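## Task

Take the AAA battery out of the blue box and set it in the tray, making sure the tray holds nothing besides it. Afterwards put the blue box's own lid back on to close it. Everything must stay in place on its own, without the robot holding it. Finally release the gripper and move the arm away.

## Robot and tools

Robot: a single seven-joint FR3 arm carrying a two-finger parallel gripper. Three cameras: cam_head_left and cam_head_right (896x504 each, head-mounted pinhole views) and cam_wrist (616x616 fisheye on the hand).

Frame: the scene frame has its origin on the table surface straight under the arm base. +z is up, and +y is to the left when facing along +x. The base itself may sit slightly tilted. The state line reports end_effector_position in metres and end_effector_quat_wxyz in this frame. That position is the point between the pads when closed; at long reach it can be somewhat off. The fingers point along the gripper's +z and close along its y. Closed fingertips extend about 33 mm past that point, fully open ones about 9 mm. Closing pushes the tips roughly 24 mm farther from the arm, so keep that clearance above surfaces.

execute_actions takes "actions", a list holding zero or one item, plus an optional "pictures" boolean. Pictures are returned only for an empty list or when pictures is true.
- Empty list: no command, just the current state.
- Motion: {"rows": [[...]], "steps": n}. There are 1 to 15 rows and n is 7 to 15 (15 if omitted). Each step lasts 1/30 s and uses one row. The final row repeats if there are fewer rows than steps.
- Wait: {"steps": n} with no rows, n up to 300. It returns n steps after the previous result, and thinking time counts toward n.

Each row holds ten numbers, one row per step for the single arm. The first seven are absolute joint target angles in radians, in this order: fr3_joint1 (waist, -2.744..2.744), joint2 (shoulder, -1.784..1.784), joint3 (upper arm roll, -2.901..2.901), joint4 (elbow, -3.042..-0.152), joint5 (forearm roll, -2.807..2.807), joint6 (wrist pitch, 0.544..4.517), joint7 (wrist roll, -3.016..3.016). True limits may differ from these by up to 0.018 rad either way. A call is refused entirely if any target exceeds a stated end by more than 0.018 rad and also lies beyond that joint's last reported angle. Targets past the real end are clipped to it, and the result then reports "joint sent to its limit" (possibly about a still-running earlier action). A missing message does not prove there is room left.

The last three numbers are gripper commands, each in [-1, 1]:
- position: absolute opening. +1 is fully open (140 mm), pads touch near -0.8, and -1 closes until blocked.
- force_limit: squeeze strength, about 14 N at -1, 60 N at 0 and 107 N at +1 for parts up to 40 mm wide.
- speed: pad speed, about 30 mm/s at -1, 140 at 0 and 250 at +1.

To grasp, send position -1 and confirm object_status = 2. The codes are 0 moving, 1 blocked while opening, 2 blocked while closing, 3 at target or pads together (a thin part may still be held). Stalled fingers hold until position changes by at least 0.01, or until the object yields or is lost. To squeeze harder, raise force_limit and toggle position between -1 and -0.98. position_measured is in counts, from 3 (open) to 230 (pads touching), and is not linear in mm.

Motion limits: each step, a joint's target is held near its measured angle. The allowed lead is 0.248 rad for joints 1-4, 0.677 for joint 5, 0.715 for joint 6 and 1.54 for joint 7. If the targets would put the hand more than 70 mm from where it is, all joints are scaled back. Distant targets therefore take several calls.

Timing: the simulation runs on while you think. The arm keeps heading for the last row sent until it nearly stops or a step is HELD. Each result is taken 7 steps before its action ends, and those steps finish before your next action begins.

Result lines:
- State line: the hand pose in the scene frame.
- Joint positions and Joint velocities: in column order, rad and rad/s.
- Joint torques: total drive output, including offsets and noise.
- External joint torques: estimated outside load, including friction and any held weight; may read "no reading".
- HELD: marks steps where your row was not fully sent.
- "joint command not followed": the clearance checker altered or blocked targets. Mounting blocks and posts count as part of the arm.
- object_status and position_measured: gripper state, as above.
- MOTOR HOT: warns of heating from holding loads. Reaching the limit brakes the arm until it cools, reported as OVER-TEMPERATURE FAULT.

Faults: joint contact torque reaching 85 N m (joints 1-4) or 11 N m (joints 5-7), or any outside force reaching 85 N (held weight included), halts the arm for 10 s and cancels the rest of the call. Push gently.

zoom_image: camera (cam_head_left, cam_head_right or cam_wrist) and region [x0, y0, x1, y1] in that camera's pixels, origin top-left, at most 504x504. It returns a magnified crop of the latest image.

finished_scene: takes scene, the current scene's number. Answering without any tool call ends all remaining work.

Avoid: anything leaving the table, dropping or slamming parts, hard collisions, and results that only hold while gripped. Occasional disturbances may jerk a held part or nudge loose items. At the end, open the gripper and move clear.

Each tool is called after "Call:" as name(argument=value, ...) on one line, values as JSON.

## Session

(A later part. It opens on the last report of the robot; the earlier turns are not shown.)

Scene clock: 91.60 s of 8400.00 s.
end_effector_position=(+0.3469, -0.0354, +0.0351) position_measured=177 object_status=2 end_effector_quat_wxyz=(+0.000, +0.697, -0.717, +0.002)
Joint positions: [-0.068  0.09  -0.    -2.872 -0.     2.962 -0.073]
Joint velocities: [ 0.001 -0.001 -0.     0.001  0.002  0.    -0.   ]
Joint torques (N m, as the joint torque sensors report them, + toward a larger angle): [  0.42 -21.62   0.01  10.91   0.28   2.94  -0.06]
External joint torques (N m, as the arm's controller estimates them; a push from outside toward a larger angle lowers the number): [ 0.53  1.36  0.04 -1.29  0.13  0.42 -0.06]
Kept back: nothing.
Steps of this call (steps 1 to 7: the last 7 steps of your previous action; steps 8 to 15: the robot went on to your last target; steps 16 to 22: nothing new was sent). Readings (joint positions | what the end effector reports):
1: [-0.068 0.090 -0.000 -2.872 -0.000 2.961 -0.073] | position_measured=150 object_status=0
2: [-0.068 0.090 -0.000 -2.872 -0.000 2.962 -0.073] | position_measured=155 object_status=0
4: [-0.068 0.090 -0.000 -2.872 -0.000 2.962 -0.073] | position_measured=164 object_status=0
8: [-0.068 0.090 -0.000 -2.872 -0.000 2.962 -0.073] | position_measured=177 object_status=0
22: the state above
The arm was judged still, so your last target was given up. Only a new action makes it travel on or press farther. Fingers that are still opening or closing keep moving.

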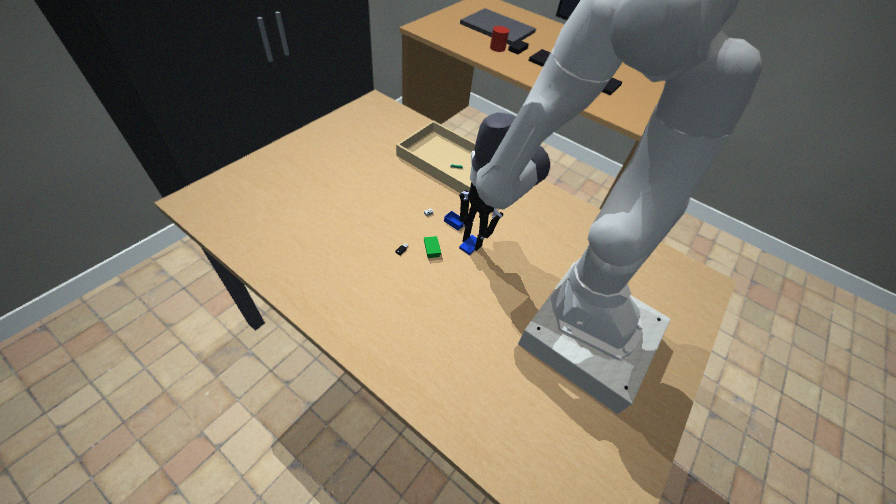

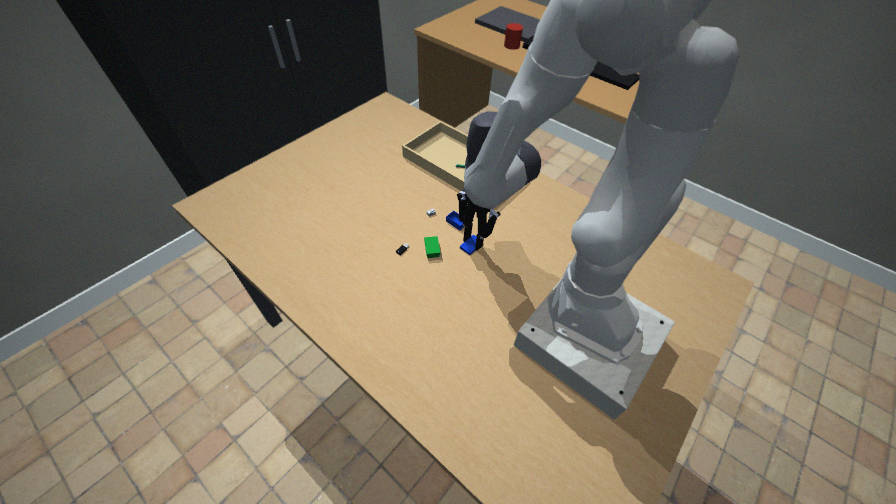

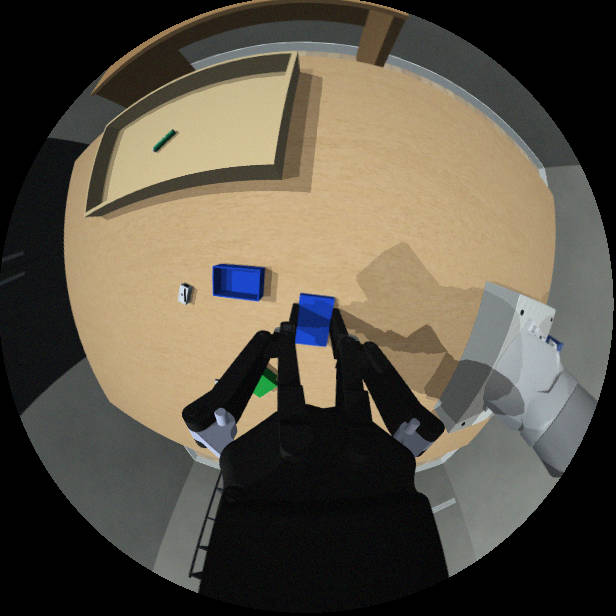

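Call:
execute_actions(actions=[{"rows":[[-0.07,0.07,0,-2.873,0,2.945,-0.07,-1,0,-0.5],[-0.07,0.04,0,-2.875,0,2.92,-0.07,-1,0,-0.5],[-0.07,0.0,0,-2.878,0,2.885,0.05,-1,0,-0.5],[-0.075,-0.05,0,-2.88,0,2.84,0.25,-1,0,-0.5],[-0.08,-0.1,0,-2.87,0,2.79,0.5,-1,0,-0.5],[-0.09,-0.12,0,-2.84,0,2.75,0.75,-1,0,-0.5],[-0.1,-0.1,0,-2.79,0,2.73,1.0,-1,0,-0.5],[-0.11,-0.06,0,-2.74,0,2.71,1.2,-1,0,-0.5],[-0.12,-0.02,0,-2.69,0,2.7,1.42,-1,0,-0.5],[-0.125,0.02,0,-2.65,0,2.69,1.42,-1,0,-0.5],[-0.128,0.05,0,-2.619,0,2.68,1.42,-1,0,-0.5]],"steps":15}])

Call:
execute_actions(actions=[{"steps":35}], pictures=true)

Call:
zoom_image(camera="cam_wrist", region=[230,220,410,400])

Call:
zoom_image(camera="cam_head_left", region=[410,170,510,260])

Scene clock: 92.87 s of 8400.00 s.
end_effector_position=(+0.3927, -0.0472, +0.0968) position_measured=177 object_status=2 end_effector_quat_wxyz=(+0.029, -0.554, +0.831, -0.027)
Joint positions: [-0.088 -0.072  0.001 -2.82  -0.     2.825  0.275]
Joint velocities: [-0.23   0.004 -0.001  1.098 -0.    -0.627  3.051]
Joint torques (N m, as the joint torque sensors report them, + toward a larger angle): [ -1.63 -13.97  -1.44   8.94   0.51   1.     0.71]
External joint torques (N m, as the arm's controller estimates them; a push from outside toward a larger angle lowers the number): [-1.05 -1.1  -0.13  0.02 -0.15 -0.44  0.71]
Steps of this call (steps 1 to 30: nothing new was sent; steps 31 to 38: the first 8 steps of this action). Readings (joint positions | what the end effector reports):
31: [-0.068 0.087 -0.000 -2.872 -0.000 2.960 -0.073] | position_measured=177 object_status=2
32: [-0.068 0.078 -0.000 -2.874 -0.000 2.953 -0.073] | position_measured=177 object_status=2
34: [-0.069 0.033 -0.000 -2.879 -0.000 2.924 -0.036] | position_measured=177 object_status=2
38: the state above

Scene clock: 94.03 s of 8400.00 s.
end_effector_position=(+0.4326, -0.0692, +0.0993) position_measured=177 object_status=2 end_effector_quat_wxyz=(+0.007, -0.010, +1.000, -0.003)
Joint positions: [-0.125  0.048 -0.    -2.621 -0.     2.683  1.392]
Joint velocities: [-0.     0.     0.001  0.    -0.    -0.001  0.082]
Joint torques (N m, as the joint torque sensors report them, + toward a larger angle): [ -0.11 -25.69  -0.47  17.35   0.56   2.25   0.2 ]
External joint torques (N m, as the arm's controller estimates them; a push from outside toward a larger angle lowers the number): [-0.07  0.97 -0.48  0.03  0.18 -0.21  0.2 ]
Kept back: nothing.
Steps of this call (steps 1 to 7: the last 7 steps of your previous action; steps 8 to 35: the robot went on to your last target). Readings (joint positions | what the end effector reports):
1: [-0.096 -0.064 0.001 -2.780 -0.000 2.805 0.389] | position_measured=177 object_status=2
2: [-0.104 -0.045 0.001 -2.737 -0.000 2.786 0.495] | position_measured=177 object_status=2
4: [-0.117 0.003 0.000 -2.667 -0.000 2.756 0.677] | position_measured=177 object_status=2
8: [-0.125 0.041 -0.000 -2.628 -0.000 2.717 0.939] | position_measured=177 object_status=2
35: the state above

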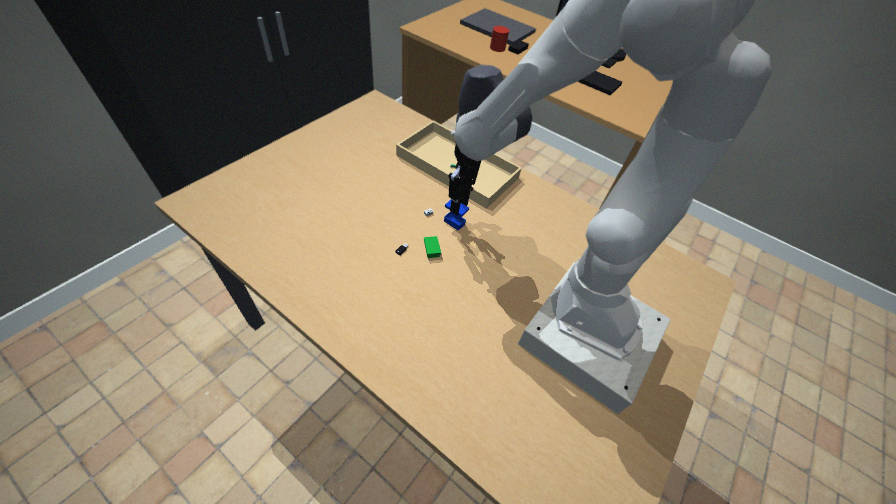

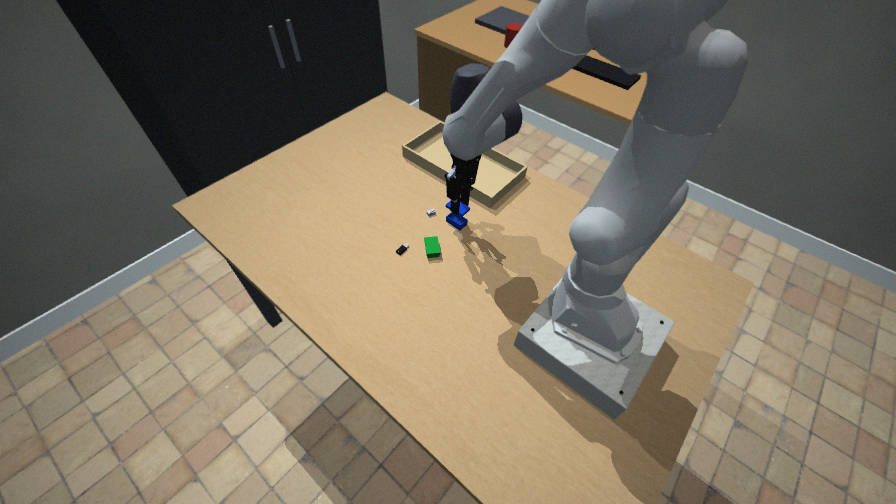

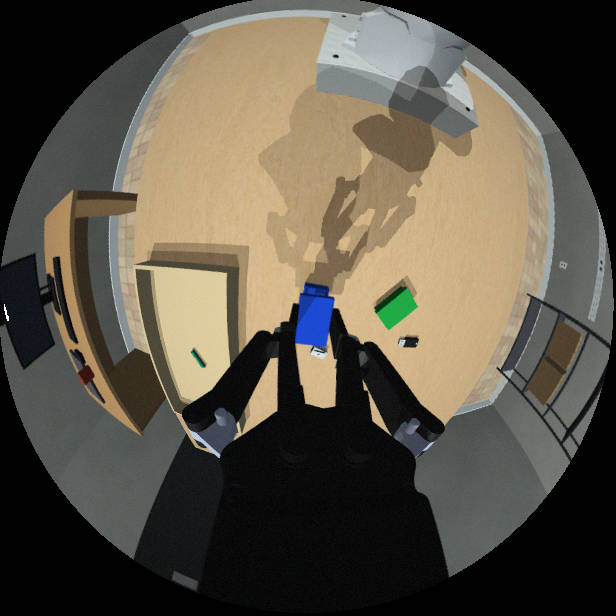

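Region (230, 220, 410, 400) of cam_wrist's 616x616 image, scaled by 2.800, with more detail than that image has.

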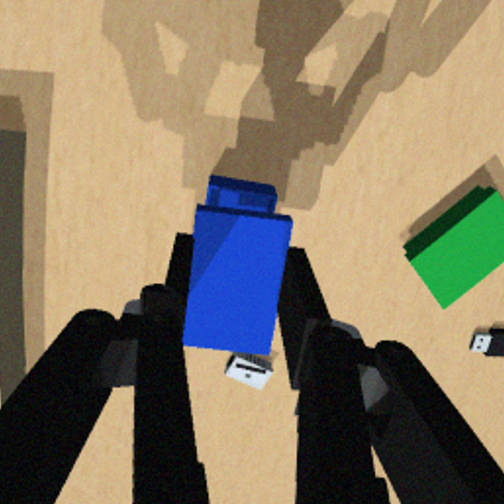

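Region (410, 170, 510, 260) of cam_head_left's 896x504 image, scaled by 5.040, with more detail than that image has; it fills the top 454 rows of this view, and the rest is white.

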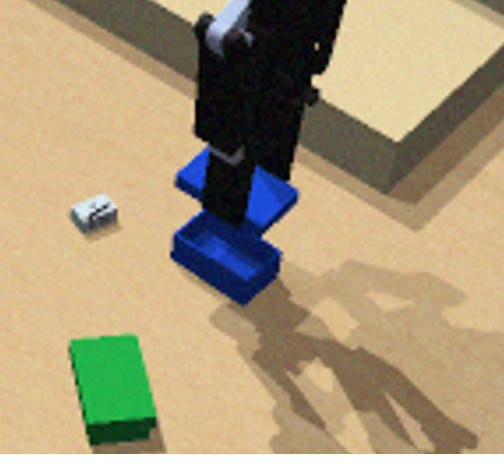

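Call:
execute_actions(actions=[{"rows":[[-0.128,0.065,0,-2.619,0,2.705,1.42,-1,0,-0.5],[-0.128,0.085,0,-2.618,0,2.725,1.42,-1,0,-0.5],[-0.128,0.105,0,-2.617,0,2.745,1.42,-1,0,-0.5],[-0.128,0.125,0,-2.616,0,2.765,1.42,-1,0,-0.5],[-0.128,0.145,0,-2.615,0,2.78,1.42,-1,0,-0.5],[-0.128,0.155,0,-2.615,0,2.787,1.42,-1,0,-0.5]],"steps":15}])

Call:
execute_actions(actions=[{"steps":20}], pictures=true)

Call:
zoom_image(camera="cam_wrist", region=[230,220,410,400])

Call:
zoom_image(camera="cam_head_left", region=[425,190,495,245])

Scene clock: 94.83 s of 8400.00 s.
end_effector_position=(+0.4261, -0.0683, +0.0659) position_measured=177 object_status=2 end_effector_quat_wxyz=(-0.004, +0.001, +1.000, -0.001)
Joint positions: [-0.125  0.142 -0.    -2.616 -0.     2.749  1.415]
Joint velocities: [ 0.     0.245 -0.    -0.014  0.001  0.186  0.006]
Joint torques (N m, as the joint torque sensors report them, + toward a larger angle): [ -0.74 -32.19   0.05  16.82   0.52   3.4    0.26]
External joint torques (N m, as the arm's controller estimates them; a push from outside toward a larger angle lowers the number): [-0.7   1.94 -0.06 -1.93  0.22  0.41  0.26]
Steps of this call (steps 1 to 16: the robot went on to your last target; steps 17 to 24: the first 8 steps of this action). Readings (joint positions | what the end effector reports):
17: [-0.125 0.050 -0.000 -2.620 -0.000 2.685 1.413] | position_measured=177 object_status=2
18: [-0.125 0.057 -0.000 -2.619 -0.000 2.692 1.413] | position_measured=177 object_status=2
20: [-0.125 0.083 -0.000 -2.617 -0.000 2.712 1.414] | position_measured=177 object_status=2
24: the state above

Scene clock: 95.50 s of 8400.00 s.
end_effector_position=(+0.4328, -0.0694, +0.0639) position_measured=177 object_status=2 end_effector_quat_wxyz=(+0.007, +0.002, +1.000, -0.003)
Joint positions: [-0.125  0.154 -0.    -2.617 -0.     2.784  1.416]
Joint velocities: [-0.002  0.    -0.    -0.001  0.     0.004  0.002]
Joint torques (N m, as the joint torque sensors report them, + toward a larger angle): [ -0.57 -27.64  -0.03  15.72   0.46   3.     0.06]
External joint torques (N m, as the arm's controller estimates them; a push from outside toward a larger angle lowers the number): [-0.44  0.82 -0.04  0.15  0.15  0.56  0.06]
Kept back: nothing.
Steps of this call (steps 1 to 7: the last 7 steps of your previous action; steps 8 to 20: the robot went on to your last target). Readings (joint positions | what the end effector reports):
1: [-0.125 0.148 -0.000 -2.617 -0.000 2.755 1.415] | position_measured=177 object_status=2
2: [-0.125 0.152 -0.000 -2.617 -0.000 2.760 1.415] | position_measured=177 object_status=2
4: [-0.125 0.154 -0.000 -2.617 -0.000 2.768 1.416] | position_measured=177 object_status=2
8: [-0.125 0.154 -0.000 -2.617 -0.000 2.777 1.416] | position_measured=177 object_status=2
20: the state above

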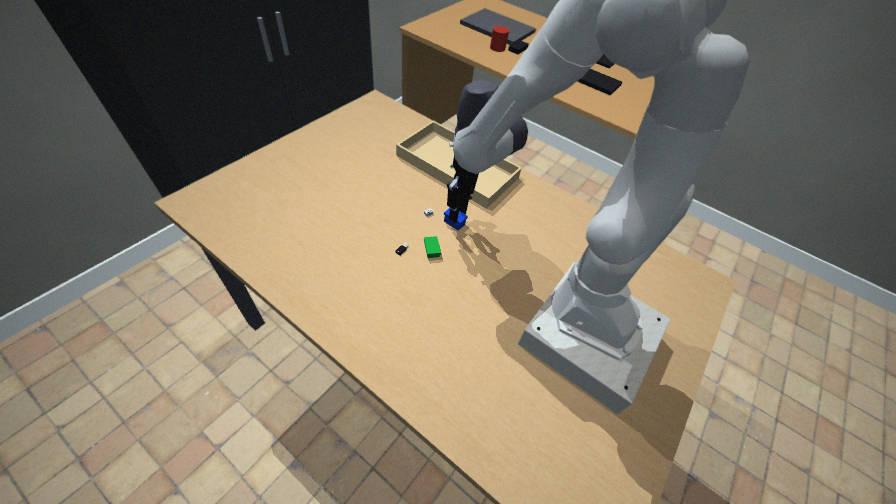

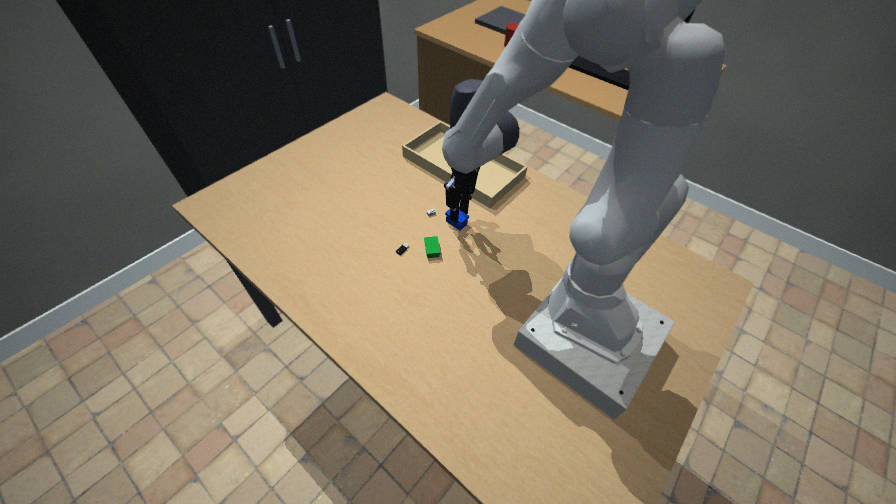

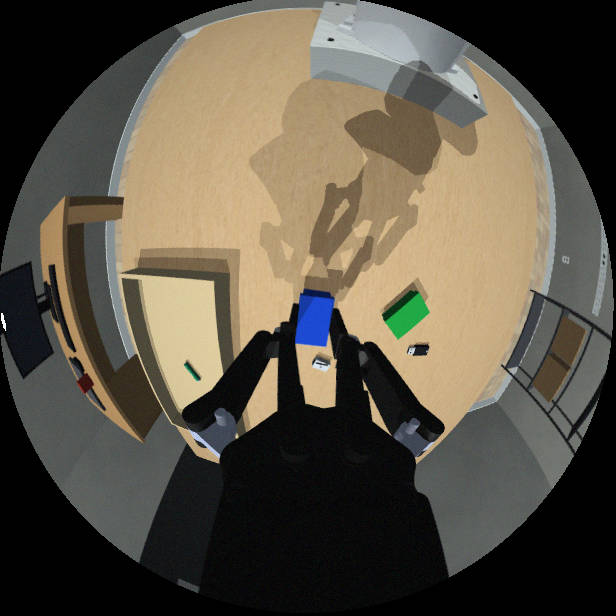

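Region (230, 220, 410, 400) of cam_wrist's 616x616 image, scaled by 2.800, with more detail than that image has.

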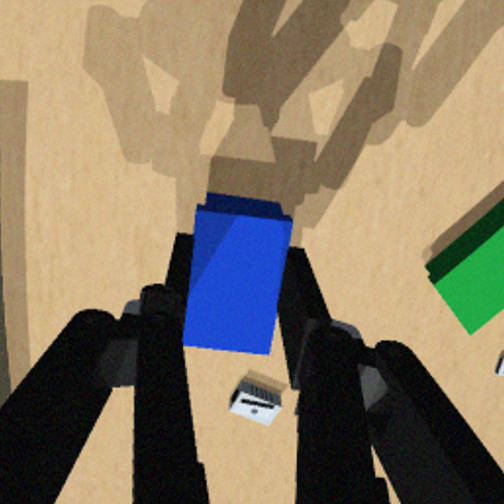

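Region (425, 190, 495, 245) of cam_head_left's 896x504 image, scaled by 7.200, with more detail than that image has; it fills the top 396 rows of this view, and the rest is white.

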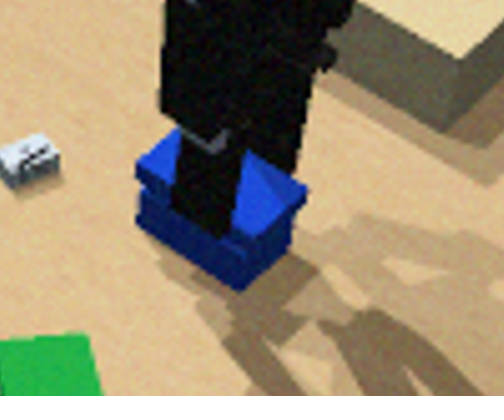

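Call:
execute_actions(actions=[{"rows":[[-0.128,0.162,0,-2.614,0,2.797,1.42,-1,0,-0.5],[-0.128,0.169,0,-2.614,0,2.805,1.42,-1,0,-0.5],[-0.128,0.176,0,-2.613,0,2.812,1.42,-1,0,-0.5],[-0.128,0.183,0,-2.613,0,2.818,1.42,-1,0,-0.5],[-0.128,0.19,0,-2.613,0,2.823,1.42,-1,0,-0.5],[-0.128,0.197,0,-2.613,0,2.828,1.42,-1,0,-0.5],[-0.128,0.203,0,-2.613,0,2.832,1.42,-1,0,-0.5]],"steps":15}])

Call:
execute_actions(actions=[{"steps":22}], pictures=true)

Call:
zoom_image(camera="cam_head_left", region=[425,190,495,245])

Scene clock: 96.27 s of 8400.00 s.
end_effector_position=(+0.4327, -0.0693, +0.0521) position_measured=177 object_status=2 end_effector_quat_wxyz=(+0.007, +0.002, +1.000, -0.002)
Joint positions: [-0.125  0.19  -0.    -2.613 -0.     2.815  1.417]
Joint velocities: [-0.     0.129 -0.     0.002 -0.001  0.098  0.   ]
Joint torques (N m, as the joint torque sensors report them, + toward a larger angle): [ -1.37 -28.35  -1.02  13.2    0.44   2.68   0.19]
External joint torques (N m, as the arm's controller estimates them; a push from outside toward a larger angle lowers the number): [-1.2   0.87 -1.11 -1.01  0.19  0.25  0.19]
Steps of this call (steps 1 to 15: the robot went on to your last target; steps 16 to 23: the first 8 steps of this action). Readings (joint positions | what the end effector reports):
16: [-0.125 0.155 -0.000 -2.616 -0.000 2.786 1.417] | position_measured=177 object_status=2
17: [-0.125 0.157 -0.000 -2.616 -0.000 2.789 1.417] | position_measured=177 object_status=2
19: [-0.125 0.167 -0.000 -2.615 -0.000 2.797 1.417] | position_measured=177 object_status=2
23: the state above

Scene clock: 97.00 s of 8400.00 s.
end_effector_position=(+0.4334, -0.0695, +0.0489) position_measured=177 object_status=2 end_effector_quat_wxyz=(+0.009, +0.002, +1.000, -0.003)
Joint positions: [-0.126  0.2   -0.    -2.613 -0.     2.829  1.417]
Joint velocities: [ 0.001  0.002  0.    -0.     0.     0.001 -0.   ]
Joint torques (N m, as the joint torque sensors report them, + toward a larger angle): [ -0.97 -27.36  -0.21  14.48   0.36   2.9    0.11]
External joint torques (N m, as the arm's controller estimates them; a push from outside toward a larger angle lowers the number): [-0.92  1.82 -0.35 -0.37  0.09  0.44  0.11]
Kept back: nothing.
Steps of this call (steps 1 to 7: the last 7 steps of your previous action; steps 8 to 22: the robot went on to your last target). Readings (joint positions | what the end effector reports):
1: [-0.125 0.194 -0.000 -2.613 -0.000 2.818 1.417] | position_measured=177 object_status=2
2: [-0.125 0.197 -0.000 -2.613 -0.000 2.820 1.417] | position_measured=177 object_status=2
4: [-0.126 0.200 -0.000 -2.613 -0.000 2.823 1.417] | position_measured=177 object_status=2
8: [-0.126 0.200 -0.000 -2.613 -0.000 2.827 1.417] | position_measured=177 object_status=2
22: the state above

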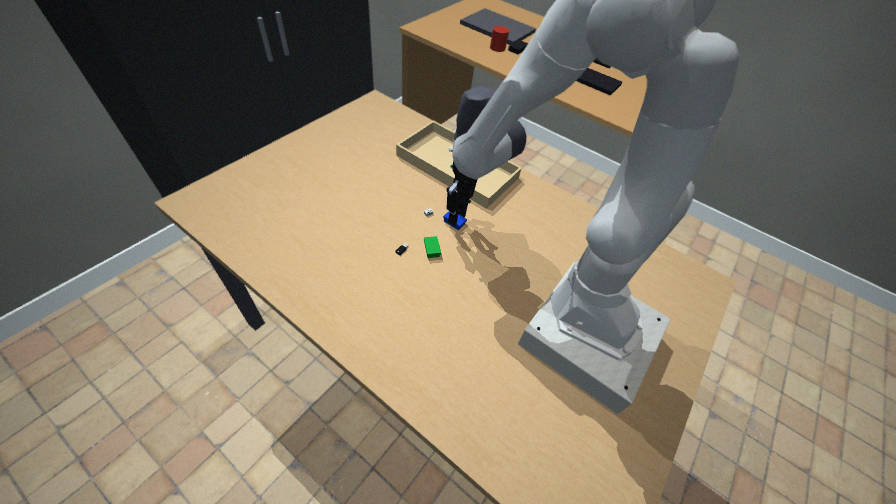

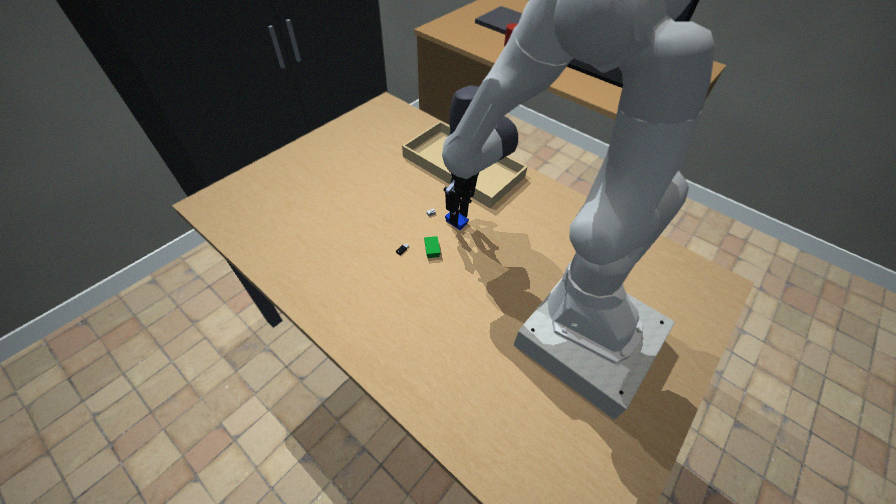

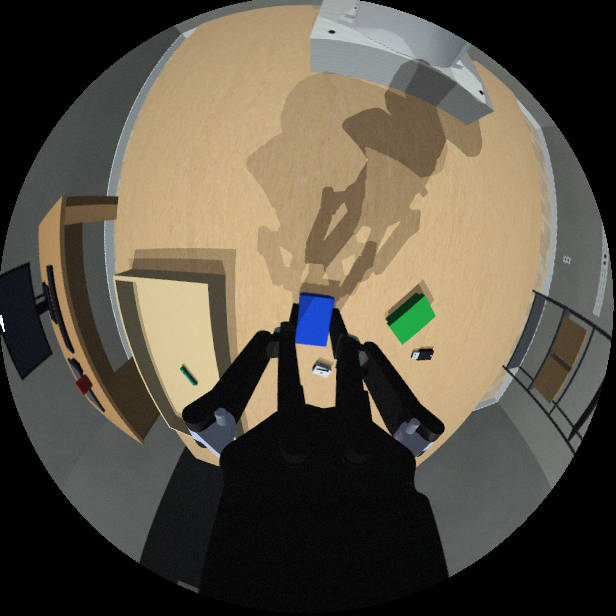

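Region (425, 190, 495, 245) of cam_head_left's 896x504 image, scaled by 7.200, with more detail than that image has; it fills the top 396 rows of this view, and the rest is white.

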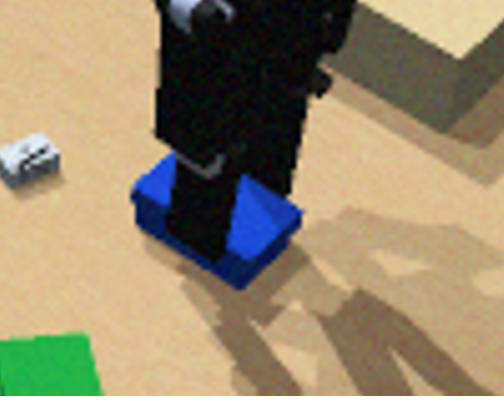

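Call:
execute_actions(actions=[{"rows":[[-0.128,0.2,0,-2.613,0,2.83,1.42,-0.15,0,-0.5]],"steps":15}])

Call:
execute_actions(actions=[{"rows":[[-0.128,0.2,0,-2.613,0,2.83,1.42,-0.15,0,-0.5],[-0.128,0.2,0,-2.613,0,2.83,1.42,-0.15,0,-0.5],[-0.128,0.2,0,-2.613,0,2.83,1.42,-0.15,0,-0.5],[-0.128,0.18,0,-2.613,0,2.81,1.42,-0.15,0,-0.5],[-0.128,0.15,0,-2.613,0,2.78,1.42,-0.15,0,-0.5],[-0.128,0.1,0,-2.613,0,2.73,1.42,-0.15,0,-0.5],[-0.128,0.03,0,-2.613,0,2.66,1.42,-0.15,0,-0.5],[-0.128,-0.06,0,-2.613,0,2.57,1.42,-0.15,0,-0.5],[-0.128,-0.15,0,-2.613,0,2.48,1.42,-0.15,0,-0.5]],"steps":15}])

Call:
execute_actions(actions=[{"steps":20}], pictures=true)

Call:
zoom_image(camera="cam_head_left", region=[415,190,495,250])

Call:
zoom_image(camera="cam_wrist", region=[260,250,370,360])

Scene clock: 97.87 s of 8400.00 s.
end_effector_position=(+0.4334, -0.0695, +0.0489) position_measured=149 object_status=0 end_effector_quat_wxyz=(+0.009, +0.002, +1.000, -0.003)
Joint positions: [-0.126  0.2   -0.    -2.613 -0.     2.829  1.417]
Joint velocities: [ 0.001  0.    -0.    -0.001  0.001  0.     0.002]
Joint torques (N m, as the joint torque sensors report them, + toward a larger angle): [ -1.29 -29.43  -0.57  13.85   0.44   2.59   0.12]
External joint torques (N m, as the arm's controller estimates them; a push from outside toward a larger angle lowers the number): [-1.21 -0.21 -0.68 -0.94  0.17  0.14  0.12]
Steps of this call (steps 1 to 15: the robot went on to your last target; steps 16 to 18: nothing new was sent; steps 19 to 26: the first 8 steps of this action). Readings (joint positions | what the end effector reports):
19: [-0.126 0.200 -0.000 -2.613 -0.000 2.829 1.417] | position_measured=177 object_status=0
20: [-0.126 0.200 -0.000 -2.613 -0.000 2.829 1.417] | position_measured=177 object_status=0
22: [-0.126 0.200 -0.000 -2.613 -0.000 2.829 1.417] | position_measured=165 object_status=0
26: the state above

Scene clock: 98.37 s of 8400.00 s.
end_effector_position=(+0.4379, -0.0702, +0.0859) position_measured=148 object_status=3 end_effector_quat_wxyz=(+0.016, +0.002, +1.000, -0.004)
Joint positions: [-0.126  0.092 -0.    -2.621 -0.     2.743  1.417]
Joint velocities: [ 0.001 -1.658 -0.001 -0.065 -0.001 -1.123  0.001]
Joint torques (N m, as the joint torque sensors report them, + toward a larger angle): [ -1.35 -37.6   -0.4   23.64   0.51   4.23   0.07]
External joint torques (N m, as the arm's controller estimates them; a push from outside toward a larger angle lowers the number): [-1.52 -0.16 -0.74 -2.69  0.26 -0.51  0.06]
Steps of this call (steps 1 to 7: the last 7 steps of your previous action; steps 8 to 15: the first 8 steps of this action). Readings (joint positions | what the end effector reports):
8: [-0.126 0.200 -0.000 -2.613 -0.000 2.829 1.417] | position_measured=148 object_status=3
9: [-0.126 0.200 -0.000 -2.613 -0.000 2.829 1.417] | position_measured=148 object_status=3
11: [-0.126 0.198 -0.000 -2.613 -0.000 2.827 1.417] | position_measured=148 object_status=3
15: the state above

Scene clock: 99.03 s of 8400.00 s.
end_effector_position=(+0.4309, -0.0688, +0.1716) position_measured=148 object_status=3 end_effector_quat_wxyz=(+0.014, +0.002, +1.000, -0.004)
Joint positions: [-0.126 -0.15  -0.    -2.611 -0.     2.488  1.417]
Joint velocities: [ 0.     0.    -0.001 -0.     0.    -0.033  0.001]
Joint torques (N m, as the joint torque sensors report them, + toward a larger angle): [ -0.74 -22.02   0.05  18.32   0.77   2.15   0.09]
External joint torques (N m, as the arm's controller estimates them; a push from outside toward a larger angle lowers the number): [-0.66  0.78  0.29 -2.03  0.25 -0.34  0.09]
Kept back: nothing.
Steps of this call (steps 1 to 7: the last 7 steps of your previous action; steps 8 to 20: the robot went on to your last target). Readings (joint positions | what the end effector reports):
1: [-0.126 0.033 -0.000 -2.621 -0.000 2.705 1.417] | position_measured=148 object_status=3
2: [-0.126 -0.025 -0.000 -2.618 -0.000 2.667 1.417] | position_measured=148 object_status=3
4: [-0.126 -0.110 -0.000 -2.608 -0.000 2.610 1.417] | position_measured=148 object_status=3
8: [-0.126 -0.150 -0.000 -2.606 -0.000 2.544 1.417] | position_measured=148 object_status=3
20: the state above

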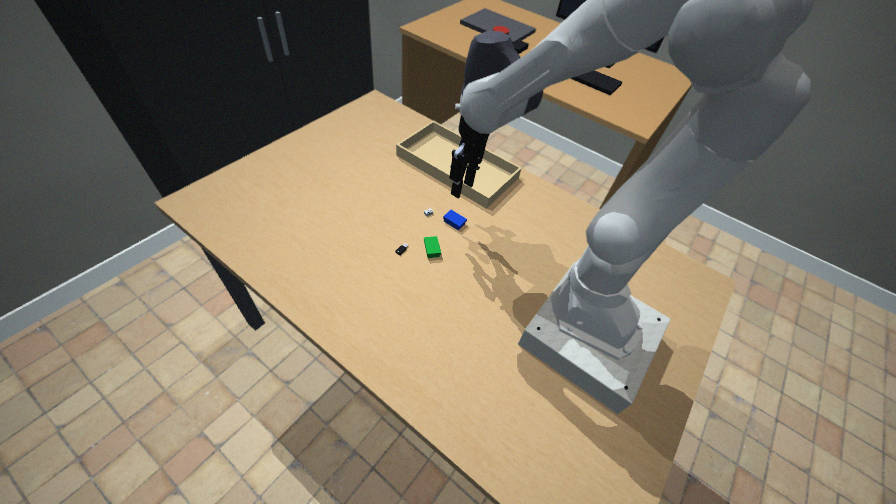

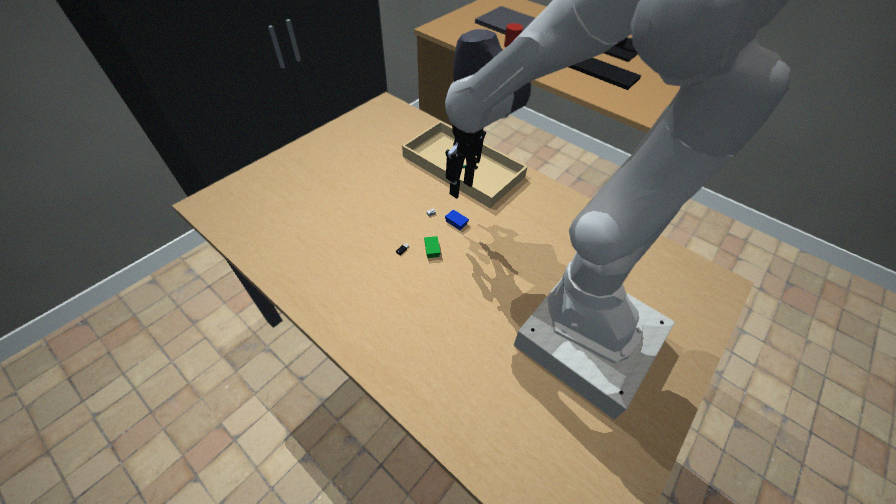

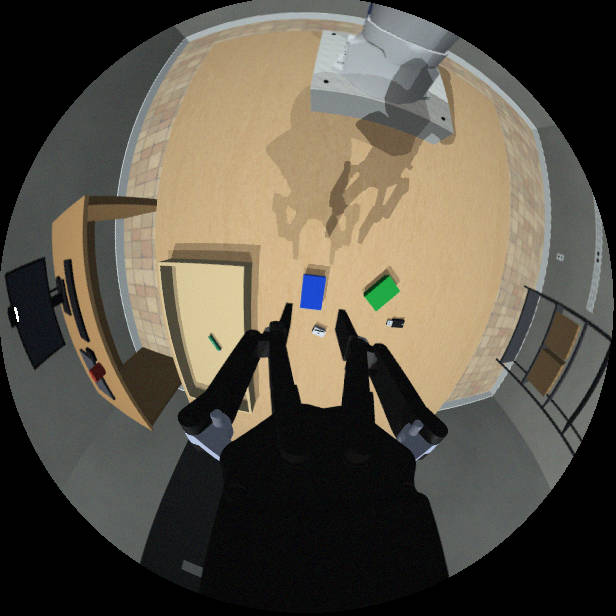

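Region (415, 190, 495, 250) of cam_head_left's 896x504 image, scaled by 6.300, with more detail than that image has; it fills the top 378 rows of this view, and the rest is white.

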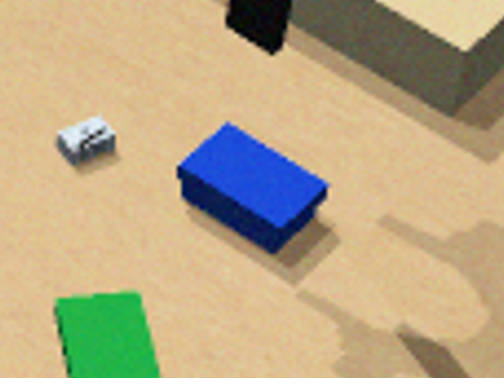

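Region (260, 250, 370, 360) of cam_wrist's 616x616 image, scaled by 4.582, with more detail than that image has.

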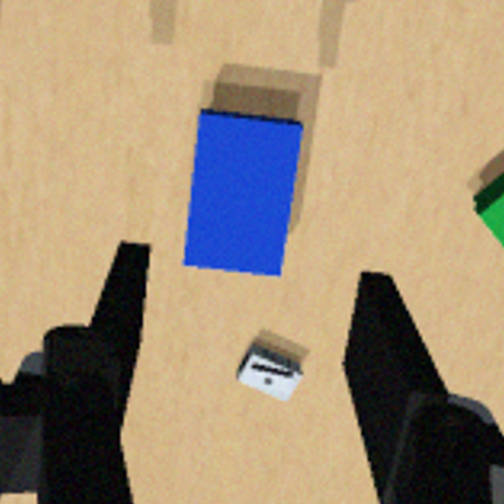

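Call:
execute_actions(actions=[])

Scene clock: 99.37 s of 8400.00 s.
end_effector_position=(+0.4294, -0.0686, +0.1712) position_measured=148 object_status=3 end_effector_quat_wxyz=(+0.012, +0.002, +1.000, -0.003)
Joint positions: [-0.126 -0.15  -0.    -2.611 -0.     2.483  1.417]
Joint velocities: [ 0.001 -0.001 -0.    -0.001  0.    -0.005  0.001]
Joint torques (N m, as the joint torque sensors report them, + toward a larger angle): [ -0.75 -22.22   0.5   18.25   0.71   2.29   0.06]
External joint torques (N m, as the arm's controller estimates them; a push from outside toward a larger angle lowers the number): [-0.77  0.62  0.63 -2.11  0.2  -0.19  0.06]
Kept back: nothing.
Steps of this call (steps 1 to 10: the robot went on to your last target). Readings (joint positions | what the end effector reports):
1: [-0.126 -0.150 -0.000 -2.611 -0.000 2.487 1.417] | position_measured=148 object_status=3
2: [-0.126 -0.150 -0.000 -2.611 -0.000 2.486 1.417] | position_measured=148 object_status=3
4: [-0.126 -0.150 -0.000 -2.611 -0.000 2.485 1.417] | position_measured=148 object_status=3
8: [-0.126 -0.150 -0.000 -2.611 -0.000 2.484 1.417] | position_measured=148 object_status=3
10: the state above

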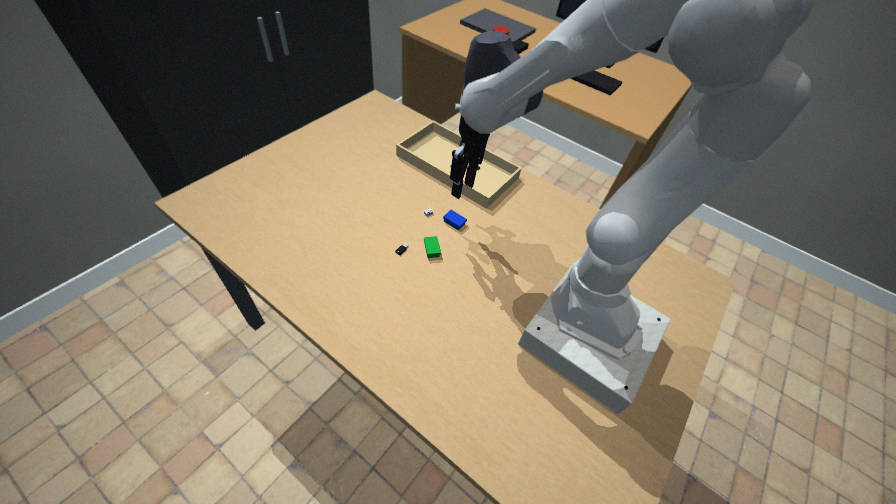

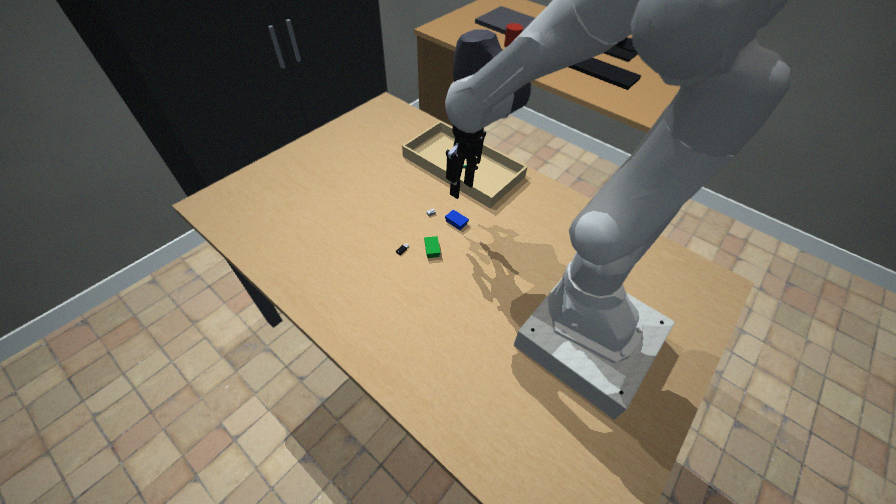

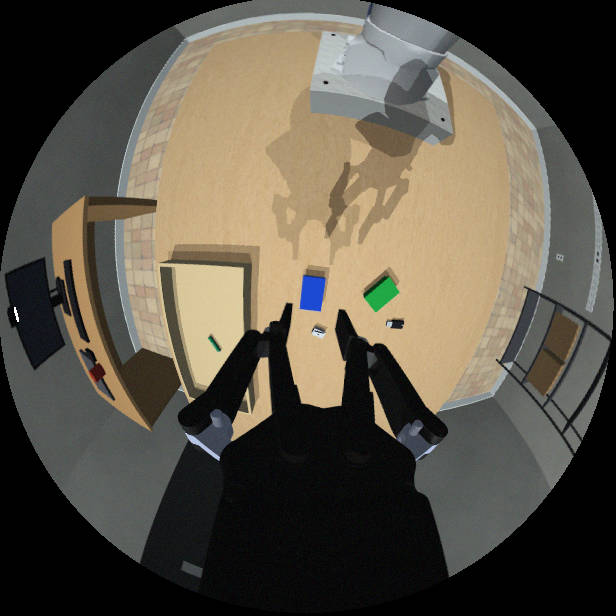

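Call:
finished_scene(scene=2)

The scene is finished: the task was done.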